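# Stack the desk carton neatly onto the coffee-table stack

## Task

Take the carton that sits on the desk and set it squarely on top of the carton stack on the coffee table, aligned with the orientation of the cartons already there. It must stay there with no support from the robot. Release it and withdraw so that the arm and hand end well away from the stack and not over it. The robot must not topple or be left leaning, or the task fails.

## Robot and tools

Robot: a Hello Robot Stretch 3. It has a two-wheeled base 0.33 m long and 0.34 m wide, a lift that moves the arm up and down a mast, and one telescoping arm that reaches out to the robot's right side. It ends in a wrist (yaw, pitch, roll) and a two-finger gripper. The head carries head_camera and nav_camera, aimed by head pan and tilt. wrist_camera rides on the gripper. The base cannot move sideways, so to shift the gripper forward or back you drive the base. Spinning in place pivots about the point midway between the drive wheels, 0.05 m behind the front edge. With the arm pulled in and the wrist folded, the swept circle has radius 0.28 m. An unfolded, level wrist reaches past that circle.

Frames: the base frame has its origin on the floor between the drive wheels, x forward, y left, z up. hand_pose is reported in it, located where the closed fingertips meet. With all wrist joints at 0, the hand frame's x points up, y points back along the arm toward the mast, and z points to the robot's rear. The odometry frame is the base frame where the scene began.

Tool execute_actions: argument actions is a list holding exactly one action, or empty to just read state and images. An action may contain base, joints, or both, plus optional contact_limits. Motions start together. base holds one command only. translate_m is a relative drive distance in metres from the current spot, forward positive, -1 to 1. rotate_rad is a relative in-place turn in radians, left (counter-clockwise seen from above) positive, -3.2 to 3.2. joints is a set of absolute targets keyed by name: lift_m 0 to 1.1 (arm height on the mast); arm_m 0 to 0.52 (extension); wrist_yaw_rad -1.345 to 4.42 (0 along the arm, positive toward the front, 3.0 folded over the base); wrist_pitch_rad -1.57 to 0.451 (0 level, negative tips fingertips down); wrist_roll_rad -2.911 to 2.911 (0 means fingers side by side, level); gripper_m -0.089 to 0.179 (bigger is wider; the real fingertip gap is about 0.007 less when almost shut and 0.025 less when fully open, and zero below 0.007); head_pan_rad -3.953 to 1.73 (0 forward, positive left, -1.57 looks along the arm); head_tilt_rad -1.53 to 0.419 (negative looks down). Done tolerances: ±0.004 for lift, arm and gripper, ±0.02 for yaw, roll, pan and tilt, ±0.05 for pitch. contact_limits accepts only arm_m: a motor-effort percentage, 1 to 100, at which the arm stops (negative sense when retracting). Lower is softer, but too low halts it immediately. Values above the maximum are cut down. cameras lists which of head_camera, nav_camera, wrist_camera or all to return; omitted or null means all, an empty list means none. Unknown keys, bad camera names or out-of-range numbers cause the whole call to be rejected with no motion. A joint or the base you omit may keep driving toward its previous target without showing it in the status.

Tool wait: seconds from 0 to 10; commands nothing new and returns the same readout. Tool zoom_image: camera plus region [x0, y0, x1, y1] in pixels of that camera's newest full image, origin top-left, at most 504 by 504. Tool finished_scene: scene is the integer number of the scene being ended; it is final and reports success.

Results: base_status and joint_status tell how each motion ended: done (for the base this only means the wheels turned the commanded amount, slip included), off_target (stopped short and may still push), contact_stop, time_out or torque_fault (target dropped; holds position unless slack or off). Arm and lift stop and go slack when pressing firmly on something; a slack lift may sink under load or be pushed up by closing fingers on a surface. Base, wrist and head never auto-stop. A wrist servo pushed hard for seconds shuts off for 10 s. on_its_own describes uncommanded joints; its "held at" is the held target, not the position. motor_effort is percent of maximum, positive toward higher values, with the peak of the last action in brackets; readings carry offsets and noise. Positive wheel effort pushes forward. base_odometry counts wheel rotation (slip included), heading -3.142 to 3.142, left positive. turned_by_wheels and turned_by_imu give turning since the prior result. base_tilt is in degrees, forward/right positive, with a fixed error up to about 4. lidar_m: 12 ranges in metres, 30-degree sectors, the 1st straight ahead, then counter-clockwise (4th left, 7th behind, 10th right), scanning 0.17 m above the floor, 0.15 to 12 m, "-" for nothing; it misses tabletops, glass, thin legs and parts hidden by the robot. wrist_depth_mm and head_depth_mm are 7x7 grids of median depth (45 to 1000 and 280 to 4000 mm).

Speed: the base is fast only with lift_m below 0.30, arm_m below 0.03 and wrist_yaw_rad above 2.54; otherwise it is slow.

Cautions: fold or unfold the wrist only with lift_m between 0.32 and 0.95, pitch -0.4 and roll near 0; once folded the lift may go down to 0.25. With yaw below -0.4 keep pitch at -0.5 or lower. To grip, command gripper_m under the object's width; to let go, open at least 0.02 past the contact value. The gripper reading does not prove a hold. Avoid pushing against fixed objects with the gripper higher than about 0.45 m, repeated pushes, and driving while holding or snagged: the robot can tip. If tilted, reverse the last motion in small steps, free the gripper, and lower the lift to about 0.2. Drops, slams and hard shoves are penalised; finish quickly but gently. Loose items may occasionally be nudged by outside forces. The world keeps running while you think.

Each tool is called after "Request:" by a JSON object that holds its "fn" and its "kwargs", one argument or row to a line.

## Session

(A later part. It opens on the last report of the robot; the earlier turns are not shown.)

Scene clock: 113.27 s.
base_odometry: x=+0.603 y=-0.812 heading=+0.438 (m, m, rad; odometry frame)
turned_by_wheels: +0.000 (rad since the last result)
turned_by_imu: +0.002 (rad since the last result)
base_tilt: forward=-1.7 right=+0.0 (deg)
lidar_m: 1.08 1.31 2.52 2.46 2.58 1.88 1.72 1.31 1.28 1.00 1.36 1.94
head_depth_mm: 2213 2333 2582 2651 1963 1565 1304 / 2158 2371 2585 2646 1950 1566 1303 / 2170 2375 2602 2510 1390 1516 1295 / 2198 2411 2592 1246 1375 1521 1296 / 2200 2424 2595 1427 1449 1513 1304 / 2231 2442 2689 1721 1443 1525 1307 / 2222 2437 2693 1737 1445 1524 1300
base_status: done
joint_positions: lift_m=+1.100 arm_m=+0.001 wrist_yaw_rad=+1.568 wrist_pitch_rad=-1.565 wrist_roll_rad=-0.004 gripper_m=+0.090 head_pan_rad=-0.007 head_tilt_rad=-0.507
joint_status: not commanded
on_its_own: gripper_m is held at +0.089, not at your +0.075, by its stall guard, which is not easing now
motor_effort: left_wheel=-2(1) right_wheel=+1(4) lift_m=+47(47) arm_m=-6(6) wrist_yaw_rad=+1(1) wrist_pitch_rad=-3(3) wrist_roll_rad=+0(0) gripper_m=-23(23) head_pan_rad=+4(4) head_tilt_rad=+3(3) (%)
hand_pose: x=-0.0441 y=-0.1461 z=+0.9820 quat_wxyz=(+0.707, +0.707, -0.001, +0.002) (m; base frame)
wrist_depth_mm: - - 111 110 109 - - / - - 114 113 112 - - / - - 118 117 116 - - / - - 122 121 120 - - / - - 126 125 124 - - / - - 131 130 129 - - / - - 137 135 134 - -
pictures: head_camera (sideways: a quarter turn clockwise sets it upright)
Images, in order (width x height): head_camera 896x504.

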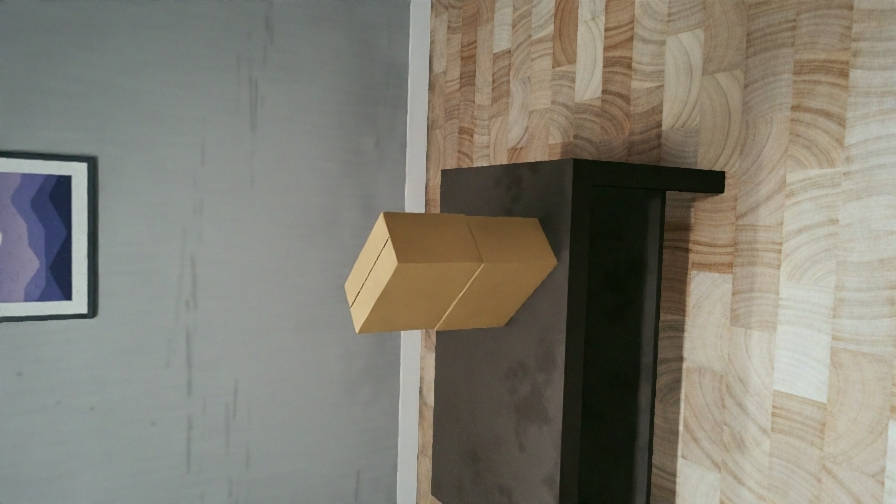

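Request:
{"fn": "execute_actions", "kwargs": {
  "actions": [
    {"base":{"translate_m":0.8},"joints":{"wrist_yaw_rad":0.58}}
  ],
  "cameras": []
}}

Request:
{"fn": "execute_actions", "kwargs": {
  "actions": [
    {"base":{"rotate_rad":1.57},"joints":{"head_pan_rad":-1.5,"head_tilt_rad":-0.8}}
  ]
}}

Scene clock: 124.57 s.
base_odometry: x=+1.328 y=-0.473 heading=+0.438 (m, m, rad; odometry frame)
turned_by_wheels: +0.000 (rad since the last result)
turned_by_imu: +0.001 (rad since the last result)
base_tilt: forward=-1.6 right=+0.0 (deg)
lidar_m: 0.79 1.04 0.74 2.42 2.56 2.59 2.52 1.74 1.36 1.34 1.41 0.30
head_depth_mm: 1482 1606 1784 1960 1967 1559 1296 / 1494 1630 1788 1966 1960 1525 894 / 1475 1635 1790 1989 1960 1022 564 / 1491 1648 1803 1998 1959 592 501 / 1510 1671 1815 2034 1961 591 530 / 1530 1681 1825 2060 1981 629 755 / 1538 1692 1858 2062 1950 1027 851
base_status: done
joint_positions: lift_m=+1.100 arm_m=+0.001 wrist_yaw_rad=+0.583 wrist_pitch_rad=-1.565 wrist_roll_rad=-0.004 gripper_m=+0.090 head_pan_rad=-0.007 head_tilt_rad=-0.507
joint_status: all done
on_its_own: gripper_m is held at +0.089, not at your +0.075, by its stall guard, which is not easing now
motor_effort: left_wheel=-2(5) right_wheel=+2(6) lift_m=+47(47) arm_m=-6(6) wrist_yaw_rad=-2(3) wrist_pitch_rad=-3(3) wrist_roll_rad=+0(0) gripper_m=-23(23) head_pan_rad=+4(4) head_tilt_rad=+2(2) (%)
hand_pose: x=-0.0341 y=-0.1270 z=+0.9820 quat_wxyz=(+0.624, +0.622, -0.335, -0.333) (m; base frame)
wrist_depth_mm: 635 627 111 110 109 - - / 420 566 114 113 112 - - / 676 668 118 117 116 - - / 710 709 122 121 120 - - / 730 - 127 125 124 - - / 772 - 131 130 129 - - / - - 137 135 134 - -
pictures: none
No camera images: the call's "cameras" was empty. Leave "cameras" out to get every camera's image.

Scene clock: 128.03 s.
base_odometry: x=+1.328 y=-0.473 heading=+2.008 (m, m, rad; odometry frame)
turned_by_wheels: +1.570 (rad since the last result)
turned_by_imu: +1.555 (rad since the last result)
base_tilt: forward=-1.7 right=-0.1 (deg)
lidar_m: 2.42 2.56 2.59 2.52 1.75 1.37 1.34 1.41 0.30 0.79 1.04 0.74
head_depth_mm: - - - - - - - / 1526 - - - - - - / 1559 1775 2073 - 316 - - / 1590 1813 2052 - 316 287 - / 1628 1851 2086 669 320 289 1089 / 1637 1870 2077 1168 984 830 1110 / 1668 1902 2136 1165 984 848 1111
base_status: done
joint_positions: lift_m=+1.100 arm_m=+0.001 wrist_yaw_rad=+0.583 wrist_pitch_rad=-1.565 wrist_roll_rad=-0.004 gripper_m=+0.090 head_pan_rad=-1.493 head_tilt_rad=-0.790
joint_status: all done
on_its_own: gripper_m is held at +0.089, not at your +0.075, by its stall guard, which is not easing now
motor_effort: left_wheel=-2(5) right_wheel=+2(5) lift_m=+47(47) arm_m=-6(7) wrist_yaw_rad=-2(2) wrist_pitch_rad=-3(3) wrist_roll_rad=+0(0) gripper_m=-23(23) head_pan_rad=-3(41) head_tilt_rad=-4(24) (%)
hand_pose: x=-0.0341 y=-0.1270 z=+0.9820 quat_wxyz=(+0.624, +0.622, -0.335, -0.333) (m; base frame)
wrist_depth_mm: - - 111 109 109 - - / - - 114 114 112 - - / - - 118 117 116 - - / - - 122 121 120 - - / - - 126 125 124 - - / - - 131 130 129 - - / - - 137 135 134 - -
pictures: head_camera (sideways: a quarter turn clockwise sets it upright), nav_camera (sideways: a quarter turn counterclockwise sets it upright), wrist_camera
Images, in order (width x height): head_camera 896x504, nav_camera 672x504, wrist_camera 644x364.

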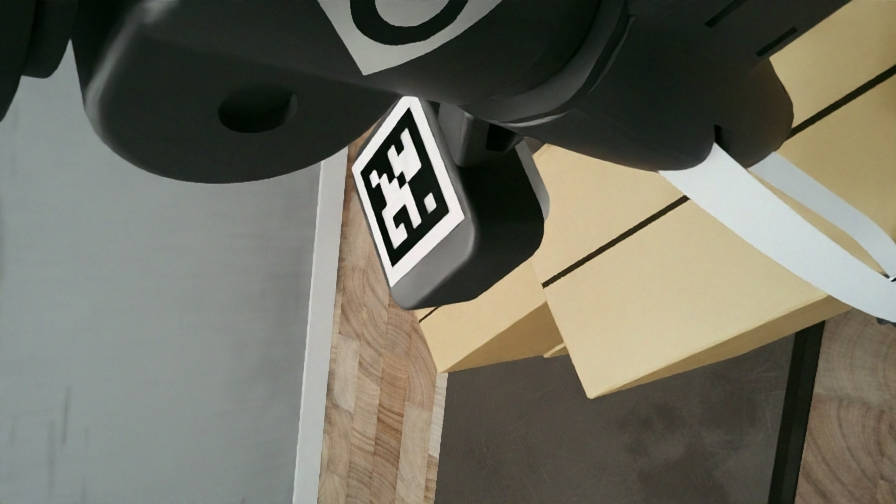

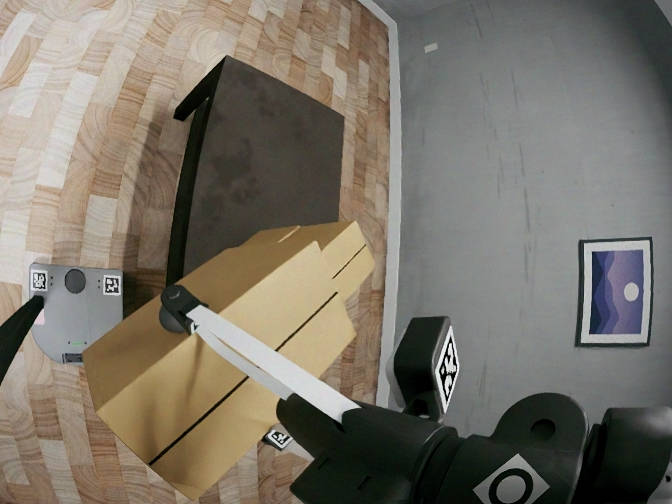

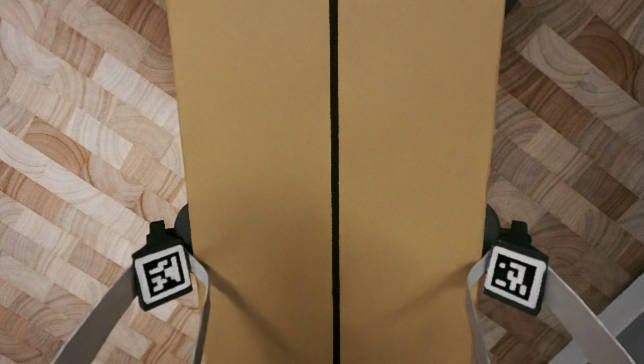

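Request:
{"fn": "execute_actions", "kwargs": {
  "actions": [
    {"base":{"translate_m":0.085},"joints":{"arm_m":0.39,"head_pan_rad":-1.3,"head_tilt_rad":-0.75}}
  ]
}}

Scene clock: 132.83 s.
base_odometry: x=+1.292 y=-0.396 heading=+2.008 (m, m, rad; odometry frame)
turned_by_wheels: +0.000 (rad since the last result)
turned_by_imu: -0.001 (rad since the last result)
base_tilt: forward=-1.6 right=+0.1 (deg)
lidar_m: 2.34 2.47 2.56 2.53 1.86 1.43 1.42 1.50 0.35 1.81 0.99 0.66
head_depth_mm: 1475 1670 499 462 536 549 740 / 1535 1714 541 564 576 594 724 / 1598 1809 2002 1802 699 811 774 / 1661 1880 2115 1858 1006 861 798 / 1729 1941 2190 1867 1010 861 1095 / 1781 2037 2255 1222 1010 863 1117 / 1843 2112 2309 1847 1010 880 1154
base_status: done
joint_positions: lift_m=+1.100 arm_m=+0.390 wrist_yaw_rad=+0.581 wrist_pitch_rad=-1.566 wrist_roll_rad=-0.004 gripper_m=+0.090 head_pan_rad=-1.307 head_tilt_rad=-0.754
joint_status: all done
on_its_own: gripper_m is held at +0.089, not at your +0.075, by its stall guard, which is not easing now
motor_effort: left_wheel=-2(6) right_wheel=+2(4) lift_m=+47(47) arm_m=+5(6) wrist_yaw_rad=+0(2) wrist_pitch_rad=-3(3) wrist_roll_rad=+0(0) gripper_m=-23(23) head_pan_rad=+3(21) head_tilt_rad=+1(6) (%)
hand_pose: x=-0.0341 y=-0.5156 z=+0.9820 quat_wxyz=(+0.624, +0.622, -0.336, -0.333) (m; base frame)
wrist_depth_mm: 638 630 111 110 109 - - / - 648 114 113 112 - - / - 687 118 117 116 - - / - - 122 121 120 - - / - - 127 126 124 - - / - - 131 130 129 - - / - - 137 135 134 - -
pictures: head_camera (sideways: a quarter turn clockwise sets it upright), nav_camera (sideways: a quarter turn counterclockwise sets it upright), wrist_camera
Images, in order (width x height): head_camera 896x504, nav_camera 672x504, wrist_camera 644x364.

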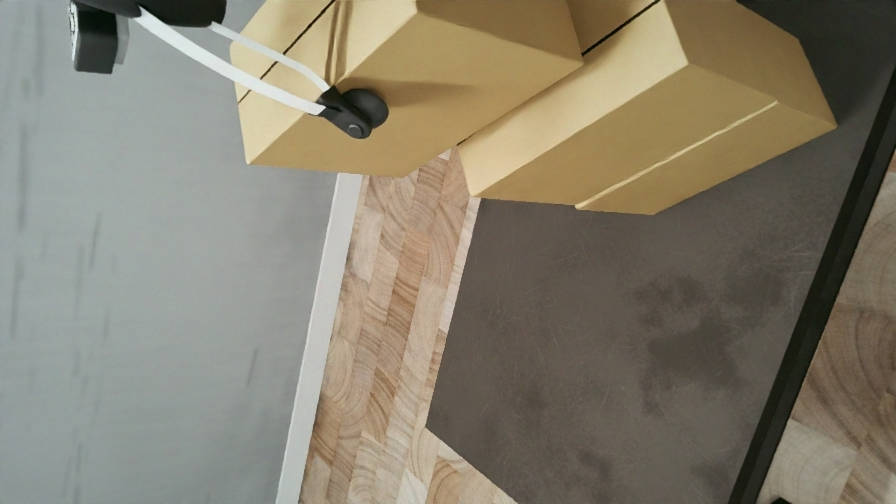

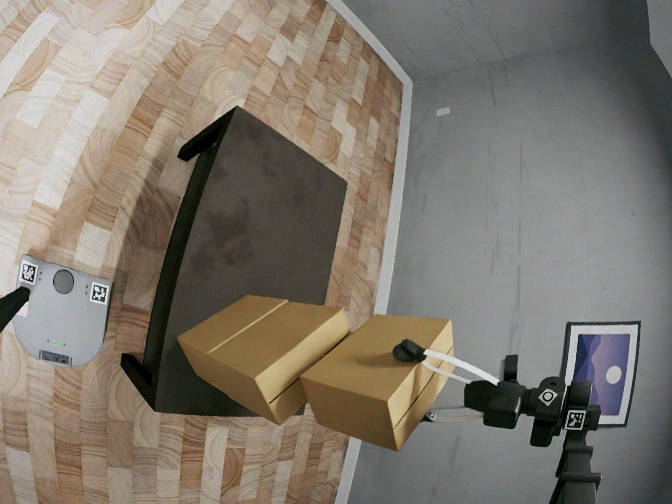

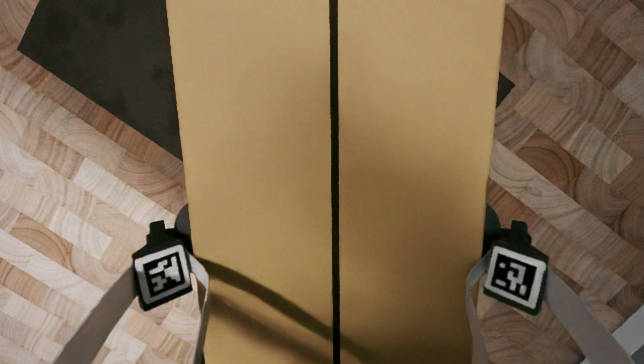

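Request:
{"fn": "execute_actions", "kwargs": {
  "actions": [
    {"joints":{"lift_m":1.03,"head_pan_rad":-1.5,"head_tilt_rad":-0.7}}
  ],
  "cameras": ["head_camera","nav_camera"]
}}

Scene clock: 135.40 s.
base_odometry: x=+1.292 y=-0.396 heading=+2.008 (m, m, rad; odometry frame)
turned_by_wheels: +0.000 (rad since the last result)
turned_by_imu: -0.003 (rad since the last result)
base_tilt: forward=-1.7 right=+0.1 (deg)
lidar_m: 2.33 2.46 2.57 2.52 1.86 1.43 1.42 1.50 0.35 1.81 0.99 0.67
head_depth_mm: 1554 1677 1890 513 1052 849 768 / - - 588 482 556 552 742 / 1547 1775 577 514 573 586 725 / 1564 1762 628 662 652 773 769 / 1585 1785 2023 2000 1059 886 767 / 1605 1817 2076 1994 1057 888 783 / 1618 1829 2103 1997 1047 891 801
base_status: not commanded
joint_positions: lift_m=+1.073 arm_m=+0.390 wrist_yaw_rad=+0.581 wrist_pitch_rad=-1.569 wrist_roll_rad=-0.007 gripper_m=+0.090 head_pan_rad=-1.494 head_tilt_rad=-0.702
joint_status: lift_m contact_stop (moved -0.027 of -0.070); the others done
on_its_own: gripper_m is held at +0.089, not at your +0.075, by its stall guard, which is not easing now; lift_m is slack since a contact_stop, until your next command for it (your +1.030 is given up)
motor_effort: left_wheel=+1(7) right_wheel=-1(6) lift_m=+38(42) arm_m=+1(5) wrist_yaw_rad=-1(0) wrist_pitch_rad=+0(21) wrist_roll_rad=+1(2) gripper_m=-24(26) head_pan_rad=-3(22) head_tilt_rad=+0(8) (%)
hand_pose: x=-0.0346 y=-0.5151 z=+0.9551 quat_wxyz=(+0.624, +0.623, -0.334, -0.334) (m; base frame)
wrist_depth_mm: 612 608 108 108 107 108 963 / - 635 112 111 111 615 - / - 652 116 115 114 - - / - - 120 119 119 - - / - - 124 124 123 - - / - - 130 129 128 129 - / - - 136 134 133 - -
pictures: head_camera (sideways: a quarter turn clockwise sets it upright), nav_camera (sideways: a quarter turn counterclockwise sets it upright)
Images, in order (width x height): head_camera 896x504, nav_camera 672x504.

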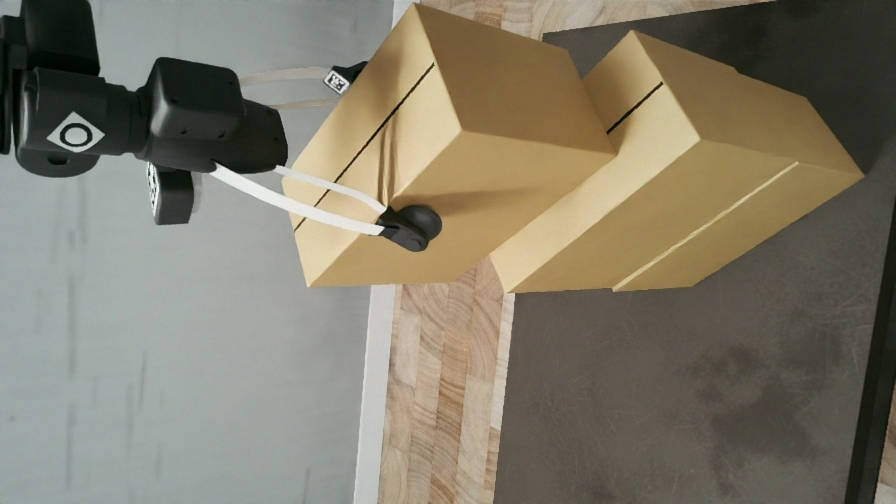

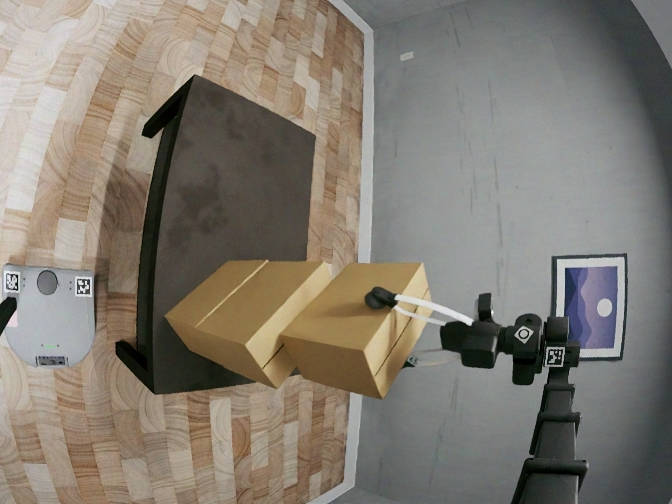

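Request:
{"fn": "execute_actions", "kwargs": {
  "actions": [
    {"joints":{"lift_m":1.1}}
  ],
  "cameras": []
}}

Request:
{"fn": "execute_actions", "kwargs": {
  "actions": [
    {"joints":{"arm_m":0.28}}
  ],
  "cameras": ["head_camera","nav_camera"]
}}

Scene clock: 137.47 s.
base_odometry: x=+1.292 y=-0.396 heading=+2.008 (m, m, rad; odometry frame)
turned_by_wheels: +0.000 (rad since the last result)
turned_by_imu: -0.001 (rad since the last result)
base_tilt: forward=-1.6 right=-0.1 (deg)
lidar_m: 2.33 2.46 2.57 2.53 1.86 1.43 1.42 1.50 0.35 1.81 0.99 0.67
head_depth_mm: 1521 1670 1826 497 1055 847 766 / - - 551 468 558 551 739 / 1552 1771 552 508 572 584 726 / 1583 1769 604 655 650 773 767 / 1574 1787 2024 1991 1054 885 765 / 1613 1813 2047 1973 1053 891 783 / 1636 1851 2131 1984 1057 889 799
base_status: not commanded
joint_positions: lift_m=+1.100 arm_m=+0.390 wrist_yaw_rad=+0.581 wrist_pitch_rad=-1.569 wrist_roll_rad=-0.007 gripper_m=+0.090 head_pan_rad=-1.494 head_tilt_rad=-0.702
joint_status: all done
on_its_own: gripper_m is held at +0.089, not at your +0.075, by its stall guard, which is not easing now
motor_effort: left_wheel=+1(1) right_wheel=-1(1) lift_m=+48(50) arm_m=+1(2) wrist_yaw_rad=-2(2) wrist_pitch_rad=-1(1) wrist_roll_rad=+1(1) gripper_m=-24(24) head_pan_rad=-4(3) head_tilt_rad=+0(1) (%)
hand_pose: x=-0.0345 y=-0.5153 z=+0.9821 quat_wxyz=(+0.624, +0.623, -0.334, -0.334) (m; base frame)
wrist_depth_mm: 641 635 109 109 108 - - / - 649 113 113 112 - - / - 677 117 116 116 - - / - - 121 120 120 - - / - - 125 125 124 - - / - - 130 129 128 130 - / - - 136 134 134 - -
pictures: none
No camera images: the call's "cameras" was empty. Leave "cameras" out to get every camera's image.

Scene clock: 139.53 s.
base_odometry: x=+1.292 y=-0.396 heading=+2.008 (m, m, rad; odometry frame)
turned_by_wheels: +0.000 (rad since the last result)
turned_by_imu: +0.000 (rad since the last result)
base_tilt: forward=-1.6 right=+0.1 (deg)
lidar_m: 2.33 2.47 2.56 2.52 1.86 1.43 1.42 1.50 0.35 1.81 0.99 0.67
head_depth_mm: - 1635 1896 422 411 850 766 / - - 1961 423 373 482 738 / 1576 1681 530 423 434 585 727 / 1567 1752 1889 500 614 773 768 / 1586 1780 2026 1902 1056 887 767 / 1606 1809 2068 1962 1055 886 785 / 1633 1860 2118 2000 1055 889 796
base_status: not commanded
joint_positions: lift_m=+1.100 arm_m=+0.280 wrist_yaw_rad=+0.581 wrist_pitch_rad=-1.568 wrist_roll_rad=-0.007 gripper_m=+0.090 head_pan_rad=-1.494 head_tilt_rad=-0.702
joint_status: all done
on_its_own: gripper_m is held at +0.089, not at your +0.075, by its stall guard, which is not easing now
motor_effort: left_wheel=+1(1) right_wheel=-1(0) lift_m=+48(48) arm_m=-6(7) wrist_yaw_rad=+0(2) wrist_pitch_rad=-1(1) wrist_roll_rad=+1(1) gripper_m=-24(24) head_pan_rad=-3(2) head_tilt_rad=+0(0) (%)
hand_pose: x=-0.0345 y=-0.4059 z=+0.9821 quat_wxyz=(+0.624, +0.623, -0.334, -0.333) (m; base frame)
wrist_depth_mm: - 631 109 109 109 610 - / - - 113 112 112 628 - / - - 117 116 116 - - / - - 121 121 120 - - / - - 125 125 124 - - / - - 130 130 129 130 - / - - 136 135 134 - -
pictures: head_camera (sideways: a quarter turn clockwise sets it upright), nav_camera (sideways: a quarter turn counterclockwise sets it upright)
Images, in order (width x height): head_camera 896x504, nav_camera 672x504.

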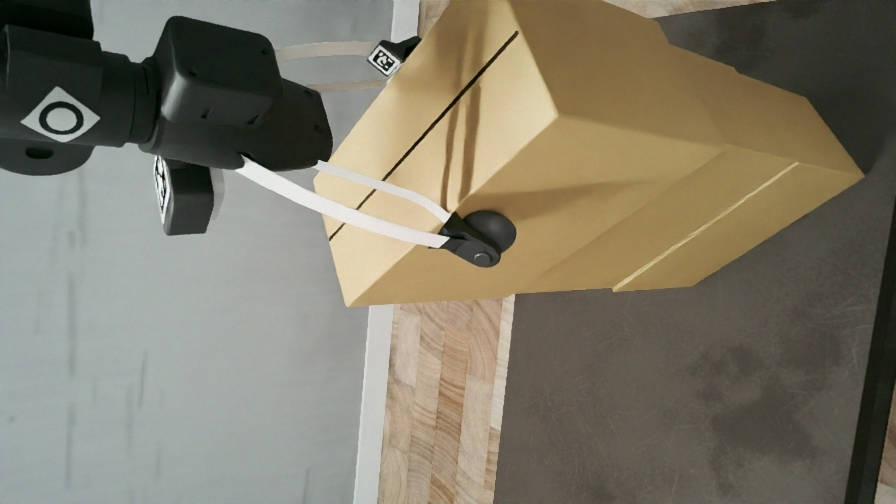

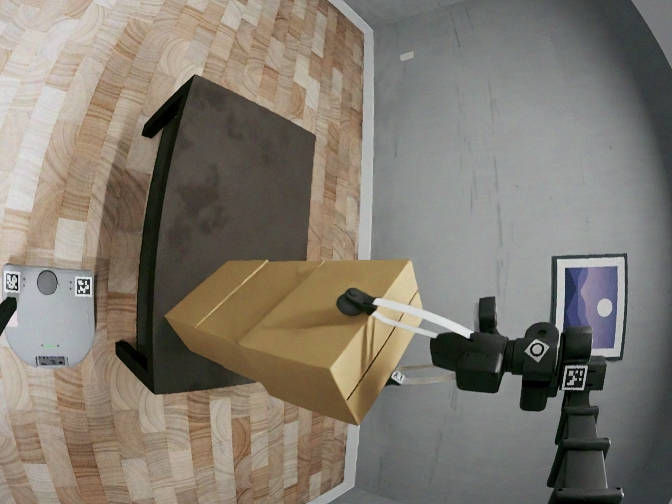

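Request:
{"fn": "execute_actions", "kwargs": {
  "actions": [
    {"base":{"translate_m":-0.008},"joints":{"arm_m":0.313}}
  ],
  "cameras": []
}}

Request:
{"fn": "execute_actions", "kwargs": {
  "actions": [
    {"joints":{"lift_m":1.08}}
  ],
  "cameras": ["head_camera","nav_camera"]
}}

Scene clock: 142.47 s.
base_odometry: x=+1.295 y=-0.403 heading=+2.008 (m, m, rad; odometry frame)
turned_by_wheels: +0.000 (rad since the last result)
turned_by_imu: -0.001 (rad since the last result)
base_tilt: forward=-1.7 right=+0.0 (deg)
lidar_m: 2.34 2.47 2.57 2.52 1.85 1.42 1.42 1.49 0.34 1.81 1.00 0.68
head_depth_mm: 1551 1681 1887 422 475 892 769 / - - 1861 422 424 566 754 / 1568 1781 530 440 478 568 728 / 1565 1754 1211 554 621 751 765 / 1583 1785 2016 1927 1025 889 770 / 1621 1817 2067 1984 1052 888 781 / 1643 1860 2116 1978 1050 892 805
base_status: done
joint_positions: lift_m=+1.100 arm_m=+0.313 wrist_yaw_rad=+0.581 wrist_pitch_rad=-1.568 wrist_roll_rad=-0.007 gripper_m=+0.090 head_pan_rad=-1.494 head_tilt_rad=-0.702
joint_status: all done
on_its_own: gripper_m is held at +0.089, not at your +0.075, by its stall guard, which is not easing now
motor_effort: left_wheel=+0(3) right_wheel=+0(4) lift_m=+48(48) arm_m=+5(4) wrist_yaw_rad=-1(1) wrist_pitch_rad=-1(1) wrist_roll_rad=+1(1) gripper_m=-24(25) head_pan_rad=-3(3) head_tilt_rad=+1(1) (%)
hand_pose: x=-0.0345 y=-0.4381 z=+0.9821 quat_wxyz=(+0.624, +0.623, -0.334, -0.333) (m; base frame)
wrist_depth_mm: - 625 110 109 109 606 - / - 650 113 112 112 628 - / - - 117 116 116 - - / - - 121 120 120 - - / - - 125 125 124 - - / - - 130 130 129 130 - / - - 136 135 134 - -
pictures: none
No camera images: the call's "cameras" was empty. Leave "cameras" out to get every camera's image.

Scene clock: 143.40 s.
base_odometry: x=+1.295 y=-0.403 heading=+2.008 (m, m, rad; odometry frame)
turned_by_wheels: +0.000 (rad since the last result)
turned_by_imu: +0.000 (rad since the last result)
base_tilt: forward=-1.7 right=+0.0 (deg)
lidar_m: 2.35 2.47 2.57 2.52 1.86 1.42 1.41 1.49 0.34 1.81 0.99 0.67
head_depth_mm: - 1658 1911 452 475 890 765 / - - 1939 452 426 567 751 / 1530 1667 569 460 478 567 725 / 1556 1760 1912 548 619 750 771 / 1584 1789 2025 1938 1028 888 767 / 1622 1812 2076 2003 1053 888 783 / 1628 1841 2112 1977 1054 892 800
base_status: not commanded
joint_positions: lift_m=+1.080 arm_m=+0.313 wrist_yaw_rad=+0.581 wrist_pitch_rad=-1.568 wrist_roll_rad=-0.007 gripper_m=+0.090 head_pan_rad=-1.494 head_tilt_rad=-0.702
joint_status: all done
on_its_own: gripper_m is held at +0.089, not at your +0.075, by its stall guard, which is not easing now
motor_effort: left_wheel=+0(0) right_wheel=+0(0) lift_m=+31(44) arm_m=+5(5) wrist_yaw_rad=-1(0) wrist_pitch_rad=-1(1) wrist_roll_rad=+1(1) gripper_m=-24(24) head_pan_rad=-2(4) head_tilt_rad=+1(1) (%)
hand_pose: x=-0.0345 y=-0.4381 z=+0.9627 quat_wxyz=(+0.624, +0.623, -0.334, -0.333) (m; base frame)
wrist_depth_mm: 613 609 110 109 109 596 - / - 638 113 113 112 612 - / - - 117 116 116 - - / - - 121 120 120 - - / - - 125 125 124 - - / - - 130 129 129 130 - / - - 136 134 133 - -
pictures: head_camera (sideways: a quarter turn clockwise sets it upright), nav_camera (sideways: a quarter turn counterclockwise sets it upright)
Images, in order (width x height): head_camera 896x504, nav_camera 672x504.

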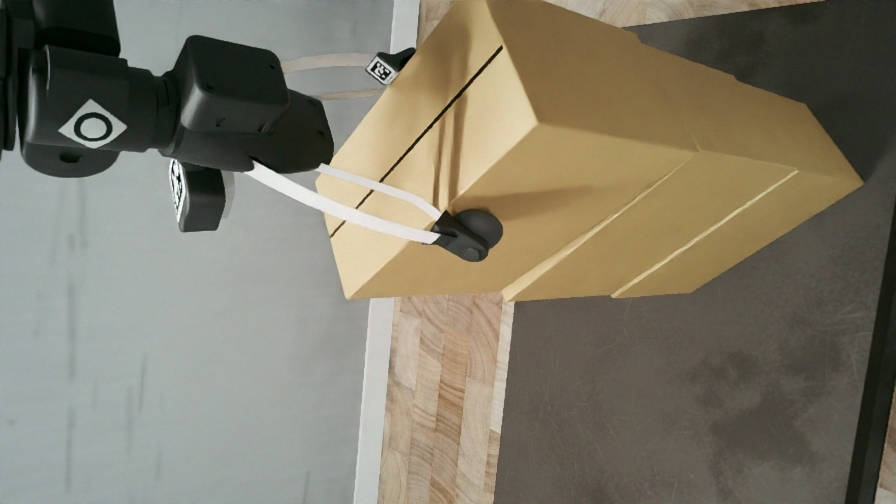

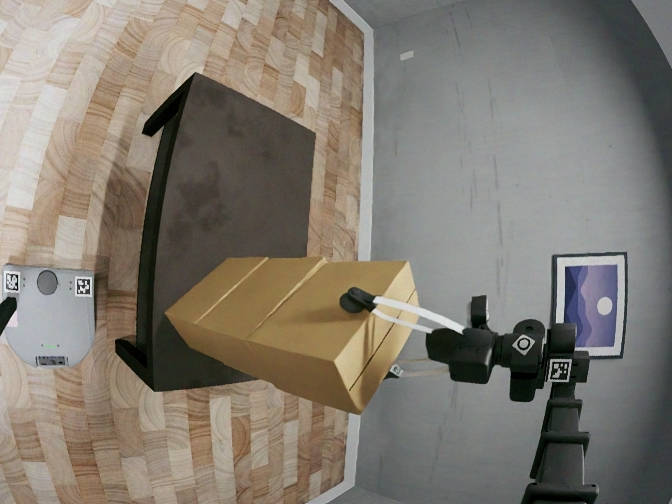

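Request:
{"fn": "zoom_image", "kwargs": {
  "camera": "head_camera",
  "region": [450,0,896,330]
}}

Region (450, 0, 896, 330) of head_camera's 896x504 image, scaled by 1.130, with more detail than that image has; it fills the top 373 rows of this view, and the rest is white.

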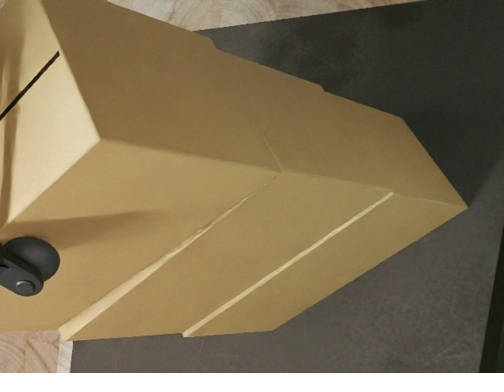

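Request:
{"fn": "execute_actions", "kwargs": {
  "actions": [
    {"joints":{"wrist_yaw_rad":0.615}}
  ],
  "cameras": ["head_camera"]
}}

Request:
{"fn": "zoom_image", "kwargs": {
  "camera": "head_camera",
  "region": [450,0,896,330]
}}

Scene clock: 145.20 s.
base_odometry: x=+1.295 y=-0.403 heading=+2.008 (m, m, rad; odometry frame)
turned_by_wheels: +0.000 (rad since the last result)
turned_by_imu: +0.000 (rad since the last result)
base_tilt: forward=-1.6 right=+0.1 (deg)
lidar_m: 2.34 2.47 2.58 2.53 1.86 1.42 1.42 1.49 0.34 1.82 0.99 0.67
head_depth_mm: - 1649 1898 452 478 888 768 / - - 1958 451 426 565 753 / 1547 1668 568 461 484 568 726 / 1570 1753 1895 542 613 751 769 / 1588 1766 2019 1926 1023 885 767 / 1619 1815 2076 1988 1048 888 784 / 1628 1857 2099 1962 1050 890 802
base_status: not commanded
joint_positions: lift_m=+1.080 arm_m=+0.313 wrist_yaw_rad=+0.612 wrist_pitch_rad=-1.568 wrist_roll_rad=-0.007 gripper_m=+0.090 head_pan_rad=-1.494 head_tilt_rad=-0.702
joint_status: all done
on_its_own: gripper_m is held at +0.089, not at your +0.075, by its stall guard, which is not easing now
motor_effort: left_wheel=+0(0) right_wheel=+0(0) lift_m=+31(31) arm_m=+5(6) wrist_yaw_rad=+3(1) wrist_pitch_rad=-1(1) wrist_roll_rad=+1(1) gripper_m=-24(24) head_pan_rad=-2(3) head_tilt_rad=+0(1) (%)
hand_pose: x=-0.0350 y=-0.4385 z=+0.9627 quat_wxyz=(+0.629, +0.628, -0.325, -0.324) (m; base frame)
wrist_depth_mm: - 613 110 109 109 600 - / - 631 113 113 112 608 - / - - 117 116 116 - - / - - 121 121 120 - - / - - 125 124 124 - - / - - 130 129 129 130 - / - - 136 135 134 - -
pictures: head_camera (sideways: a quarter turn clockwise sets it upright)
Images, in order (width x height): head_camera 896x504.

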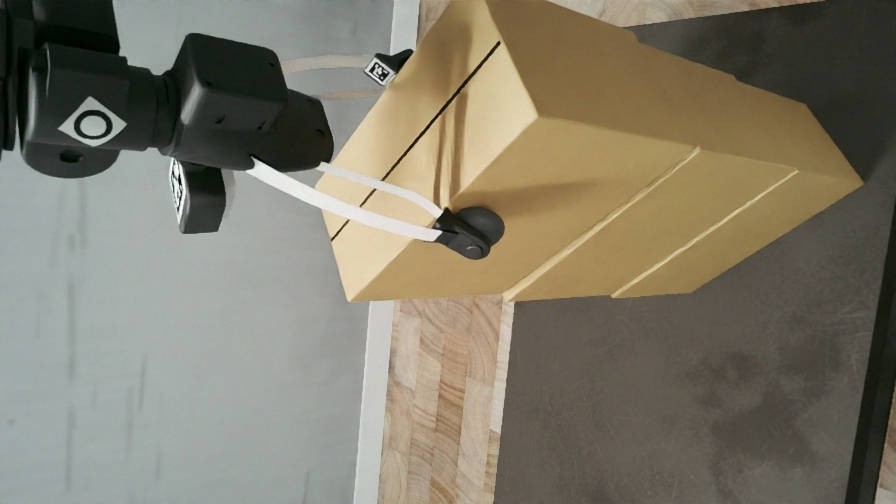

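Region (450, 0, 896, 330) of head_camera's 896x504 image, scaled by 1.130, with more detail than that image has; it fills the top 373 rows of this view, and the rest is white.

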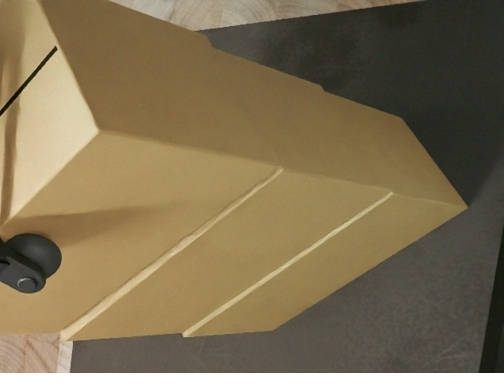

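Matches the lower seam pattern now. Set down.

Request:
{"fn": "execute_actions", "kwargs": {
  "actions": [
    {"joints":{"lift_m":1.066}}
  ],
  "cameras": []
}}

Request:
{"fn": "execute_actions", "kwargs": {
  "actions": [
    {"joints":{"gripper_m":0.179}}
  ],
  "cameras": ["head_camera"]
}}

Scene clock: 146.93 s.
base_odometry: x=+1.295 y=-0.403 heading=+2.008 (m, m, rad; odometry frame)
turned_by_wheels: +0.000 (rad since the last result)
turned_by_imu: +0.000 (rad since the last result)
base_tilt: forward=-1.5 right=-0.1 (deg)
lidar_m: 2.34 2.48 2.57 2.53 1.86 1.42 1.41 1.49 0.34 1.81 0.99 0.68
head_depth_mm: - 1658 1889 463 480 890 769 / - - 1962 463 427 566 755 / 1544 1683 576 469 486 572 724 / 1574 1742 1931 552 617 750 768 / 1577 1775 2016 1915 1024 888 770 / 1616 1818 2086 1995 1052 889 783 / 1634 1835 2117 1979 1051 887 801
base_status: not commanded
joint_positions: lift_m=+1.073 arm_m=+0.313 wrist_yaw_rad=+0.612 wrist_pitch_rad=-1.570 wrist_roll_rad=-0.007 gripper_m=+0.090 head_pan_rad=-1.494 head_tilt_rad=-0.702
joint_status: lift_m contact_stop (moved -0.007 of -0.014)
on_its_own: gripper_m is held at +0.089, not at your +0.075, by its stall guard, which is not easing now; lift_m is slack since a contact_stop, until your next command for it (your +1.066 is given up)
motor_effort: left_wheel=+1(0) right_wheel=-1(2) lift_m=+38(38) arm_m=+5(5) wrist_yaw_rad=+2(3) wrist_pitch_rad=+0(2) wrist_roll_rad=+1(1) gripper_m=-24(25) head_pan_rad=-3(3) head_tilt_rad=+0(1) (%)
hand_pose: x=-0.0353 y=-0.4381 z=+0.9554 quat_wxyz=(+0.629, +0.628, -0.324, -0.324) (m; base frame)
wrist_depth_mm: - 601 108 108 107 108 987 / - 629 112 111 111 613 - / - - 116 115 115 - - / - - 120 120 119 - - / - - 125 124 123 - - / - - 130 129 128 129 - / - - 136 135 134 - -
pictures: none
No camera images: the call's "cameras" was empty. Leave "cameras" out to get every camera's image.

not run: a stop came earlier in this reply.

Request:
{"fn": "execute_actions", "kwargs": {
  "actions": [
    {"joints":{"gripper_m":0.179,"lift_m":1.075}}
  ],
  "cameras": ["head_camera","wrist_camera"]
}}

Scene clock: 148.73 s.
base_odometry: x=+1.295 y=-0.403 heading=+2.008 (m, m, rad; odometry frame)
turned_by_wheels: +0.000 (rad since the last result)
turned_by_imu: +0.000 (rad since the last result)
base_tilt: forward=-1.6 right=+0.1 (deg)
lidar_m: 2.34 2.47 2.57 2.52 1.85 1.42 1.42 1.49 0.34 1.81 0.99 0.67
head_depth_mm: - 1653 1900 463 479 890 765 / - - 1977 463 425 567 751 / 1540 1674 576 463 481 567 725 / 1572 1750 1899 515 614 748 767 / 1593 1790 2009 1922 1025 889 768 / 1623 1804 2061 1980 1053 891 785 / 1635 1841 2095 2003 1056 889 800
base_status: not commanded
joint_positions: lift_m=+1.075 arm_m=+0.313 wrist_yaw_rad=+0.612 wrist_pitch_rad=-1.569 wrist_roll_rad=-0.007 gripper_m=+0.179 head_pan_rad=-1.494 head_tilt_rad=-0.702
joint_status: all done
motor_effort: left_wheel=+1(1) right_wheel=+0(1) lift_m=+47(49) arm_m=+5(5) wrist_yaw_rad=+1(2) wrist_pitch_rad=-1(1) wrist_roll_rad=+1(1) gripper_m=+1(100) head_pan_rad=-3(2) head_tilt_rad=+0(1) (%)
hand_pose: x=-0.0351 y=-0.4384 z=+0.9571 quat_wxyz=(+0.629, +0.628, -0.324, -0.324) (m; base frame)
wrist_depth_mm: - 608 110 109 108 593 964 / - 630 113 112 112 603 - / - - 118 117 116 - - / - - 122 121 120 - - / - - 127 126 124 - - / - - 132 131 129 - - / - - 138 136 135 - -
pictures: head_camera (sideways: a quarter turn clockwise sets it upright), wrist_camera
Images, in order (width x height): head_camera 896x504, wrist_camera 644x364.

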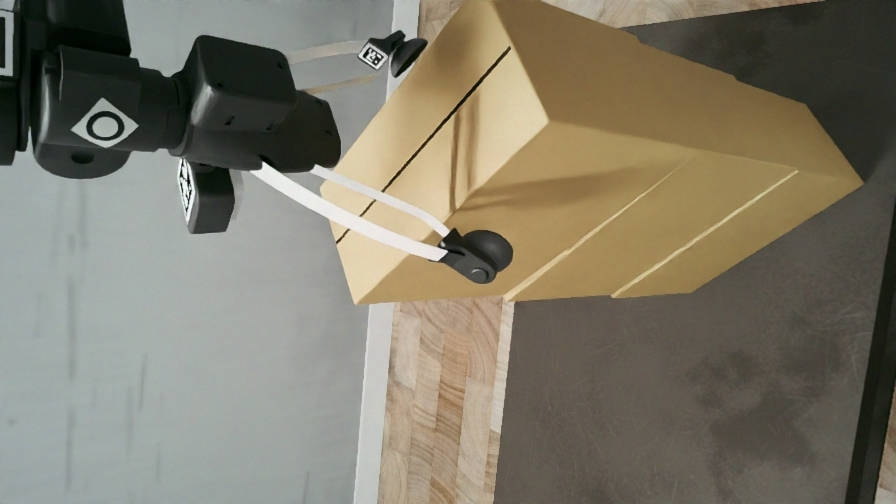

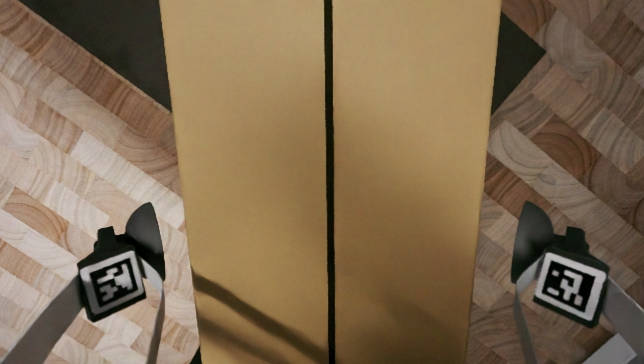

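Request:
{"fn": "execute_actions", "kwargs": {
  "actions": [
    {"joints":{"lift_m":1.1}}
  ],
  "cameras": []
}}

Request:
{"fn": "execute_actions", "kwargs": {
  "actions": [
    {"joints":{"wrist_pitch_rad":-0.5}}
  ],
  "cameras": ["head_camera","nav_camera"]
}}

Scene clock: 153.40 s.
base_odometry: x=+1.295 y=-0.403 heading=+2.008 (m, m, rad; odometry frame)
turned_by_wheels: +0.000 (rad since the last result)
turned_by_imu: -0.001 (rad since the last result)
base_tilt: forward=-1.6 right=+0.0 (deg)
lidar_m: 2.34 2.47 2.58 2.53 1.86 1.42 1.41 1.49 0.34 1.81 1.00 0.67
head_depth_mm: 1547 1669 1873 463 480 892 772 / - - 1953 464 426 566 754 / 1558 1771 1208 464 479 565 725 / 1576 1767 1914 521 612 747 770 / 1588 1779 2030 1926 1028 891 768 / 1609 1823 2070 1992 1055 889 785 / 1623 1846 2120 1995 1053 885 802
base_status: not commanded
joint_positions: lift_m=+1.100 arm_m=+0.313 wrist_yaw_rad=+0.612 wrist_pitch_rad=-1.569 wrist_roll_rad=-0.007 gripper_m=+0.179 head_pan_rad=-1.494 head_tilt_rad=-0.702
joint_status: all done
motor_effort: left_wheel=+1(1) right_wheel=+0(1) lift_m=+47(46) arm_m=+5(5) wrist_yaw_rad=+2(3) wrist_pitch_rad=-1(1) wrist_roll_rad=+1(1) gripper_m=+1(0) head_pan_rad=-3(3) head_tilt_rad=+0(0) (%)
hand_pose: x=-0.0351 y=-0.4384 z=+0.9821 quat_wxyz=(+0.629, +0.628, -0.324, -0.324) (m; base frame)
wrist_depth_mm: - 628 133 132 131 621 - / - 653 138 136 135 637 - / - - 143 141 140 - - / - - 148 147 145 - - / - - 154 152 151 - - / - - 161 158 158 - - / - - 168 164 163 - -
pictures: none
No camera images: the call's "cameras" was empty. Leave "cameras" out to get every camera's image.

Scene clock: 154.80 s.
base_odometry: x=+1.295 y=-0.403 heading=+2.008 (m, m, rad; odometry frame)
turned_by_wheels: +0.000 (rad since the last result)
turned_by_imu: +0.000 (rad since the last result)
base_tilt: forward=-1.6 right=+0.1 (deg)
lidar_m: 2.34 2.47 2.57 2.52 1.86 1.42 1.41 1.49 0.34 1.81 0.99 0.67
head_depth_mm: 1546 1679 1894 463 480 886 765 / - 1713 1911 462 426 567 755 / - 1799 1875 464 480 567 728 / 1583 1795 1908 521 613 751 769 / 1589 1815 2013 1951 1028 886 767 / 1619 1779 2088 2003 1056 886 783 / 1623 1842 2112 1957 1053 887 800
base_status: not commanded
joint_positions: lift_m=+1.100 arm_m=+0.313 wrist_yaw_rad=+0.612 wrist_pitch_rad=-0.520 wrist_roll_rad=-0.007 gripper_m=+0.179 head_pan_rad=-1.494 head_tilt_rad=-0.702
joint_status: all done
motor_effort: left_wheel=+1(1) right_wheel=+0(1) lift_m=+47(47) arm_m=+5(5) wrist_yaw_rad=+3(2) wrist_pitch_rad=+12(11) wrist_roll_rad=+1(1) gripper_m=+0(1) head_pan_rad=-3(3) head_tilt_rad=+1(0) (%)
hand_pose: x=+0.0994 y=-0.6299 z=+1.0903 quat_wxyz=(+0.709, +0.379, -0.594, +0.034) (m; base frame)
wrist_depth_mm: - - - - - - 886 / - - - - - - 981 / - - - - - - - / - - - - - - - / - - - - - - - / - - 823 - - - - / - 741 719 730 - - -
pictures: head_camera (sideways: a quarter turn clockwise sets it upright), nav_camera (sideways: a quarter turn counterclockwise sets it upright)
Images, in order (width x height): head_camera 896x504, nav_camera 672x504.

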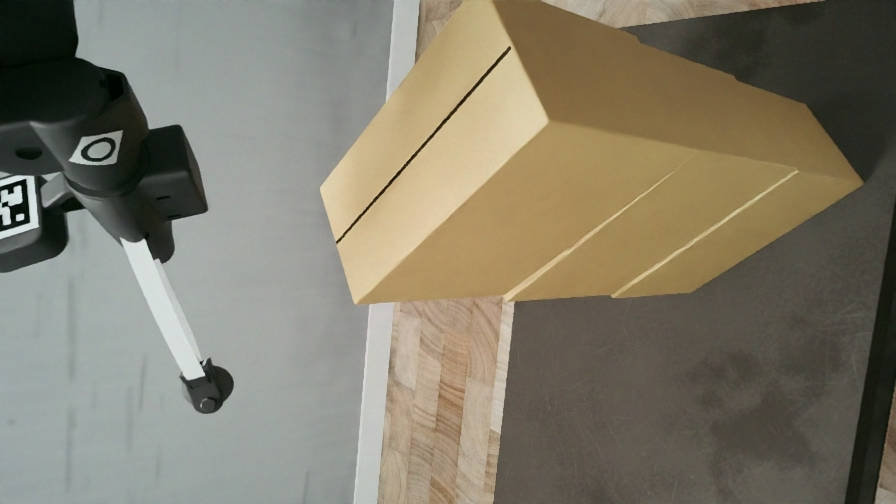

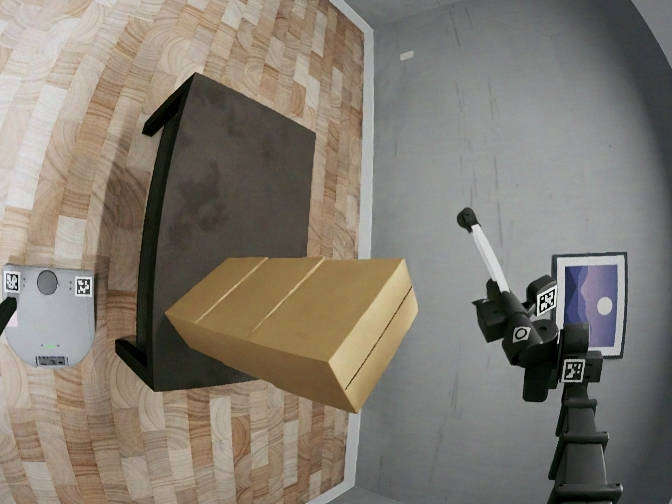

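Request:
{"fn": "execute_actions", "kwargs": {
  "actions": [
    {"base":{"translate_m":0.6},"joints":{"wrist_pitch_rad":-0.2,"wrist_yaw_rad":1.57,"arm_m":0.0,"head_pan_rad":-2.3}}
  ],
  "cameras": ["head_camera"]
}}

Scene clock: 163.10 s.
base_odometry: x=+1.041 y=+0.140 heading=+2.008 (m, m, rad; odometry frame)
turned_by_wheels: +0.000 (rad since the last result)
turned_by_imu: +0.001 (rad since the last result)
base_tilt: forward=-1.6 right=+0.0 (deg)
lidar_m: 1.75 1.84 2.60 2.42 2.35 1.91 2.01 0.85 1.89 0.32 1.95 1.79
head_depth_mm: - 2214 708 821 1050 1308 1176 / 2344 2388 729 838 971 1262 1180 / 2224 2382 764 864 996 905 1172 / - 2235 2456 1293 1055 891 1113 / - 2073 2285 1965 1054 889 796 / - 1908 2135 1998 1051 888 768 / - 1792 1990 1979 1055 889 767
base_status: done
joint_positions: lift_m=+1.100 arm_m=+0.001 wrist_yaw_rad=+1.568 wrist_pitch_rad=-0.222 wrist_roll_rad=-0.007 gripper_m=+0.179 head_pan_rad=-2.293 head_tilt_rad=-0.702
joint_status: all done
motor_effort: left_wheel=-1(5) right_wheel=+0(6) lift_m=+47(47) arm_m=-7(6) wrist_yaw_rad=+0(2) wrist_pitch_rad=+13(14) wrist_roll_rad=+1(1) gripper_m=+0(0) head_pan_rad=-3(39) head_tilt_rad=+0(1) (%)
hand_pose: x=+0.2232 y=-0.1466 z=+1.1584 quat_wxyz=(+0.555, +0.550, -0.440, +0.442) (m; base frame)
wrist_depth_mm: - - - - - - - / - - - - - - - / - - - - - - - / - - - - - - - / - - - - - - - / - - - - - - - / - - - - - - -
pictures: head_camera (sideways: a quarter turn clockwise sets it upright)
Images, in order (width x height): head_camera 896x504.

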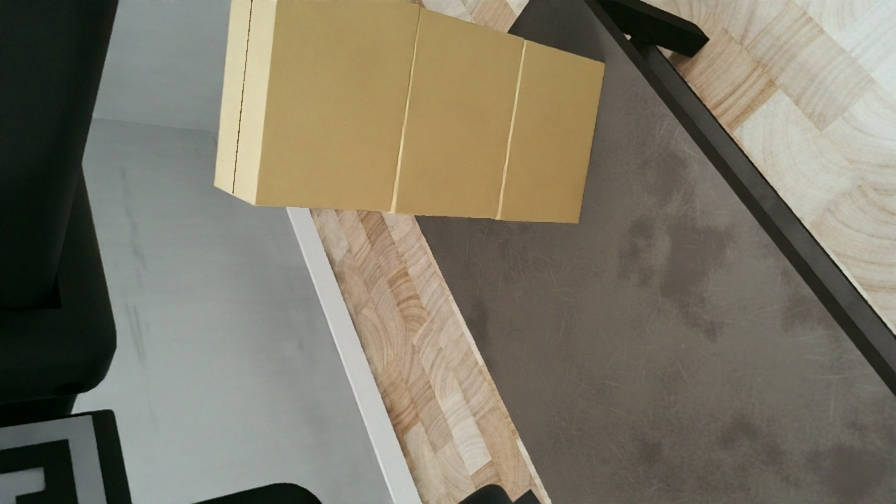

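Request:
{"fn": "finished_scene", "kwargs": {
  "scene": 1
}}

The scene is finished: the task was done.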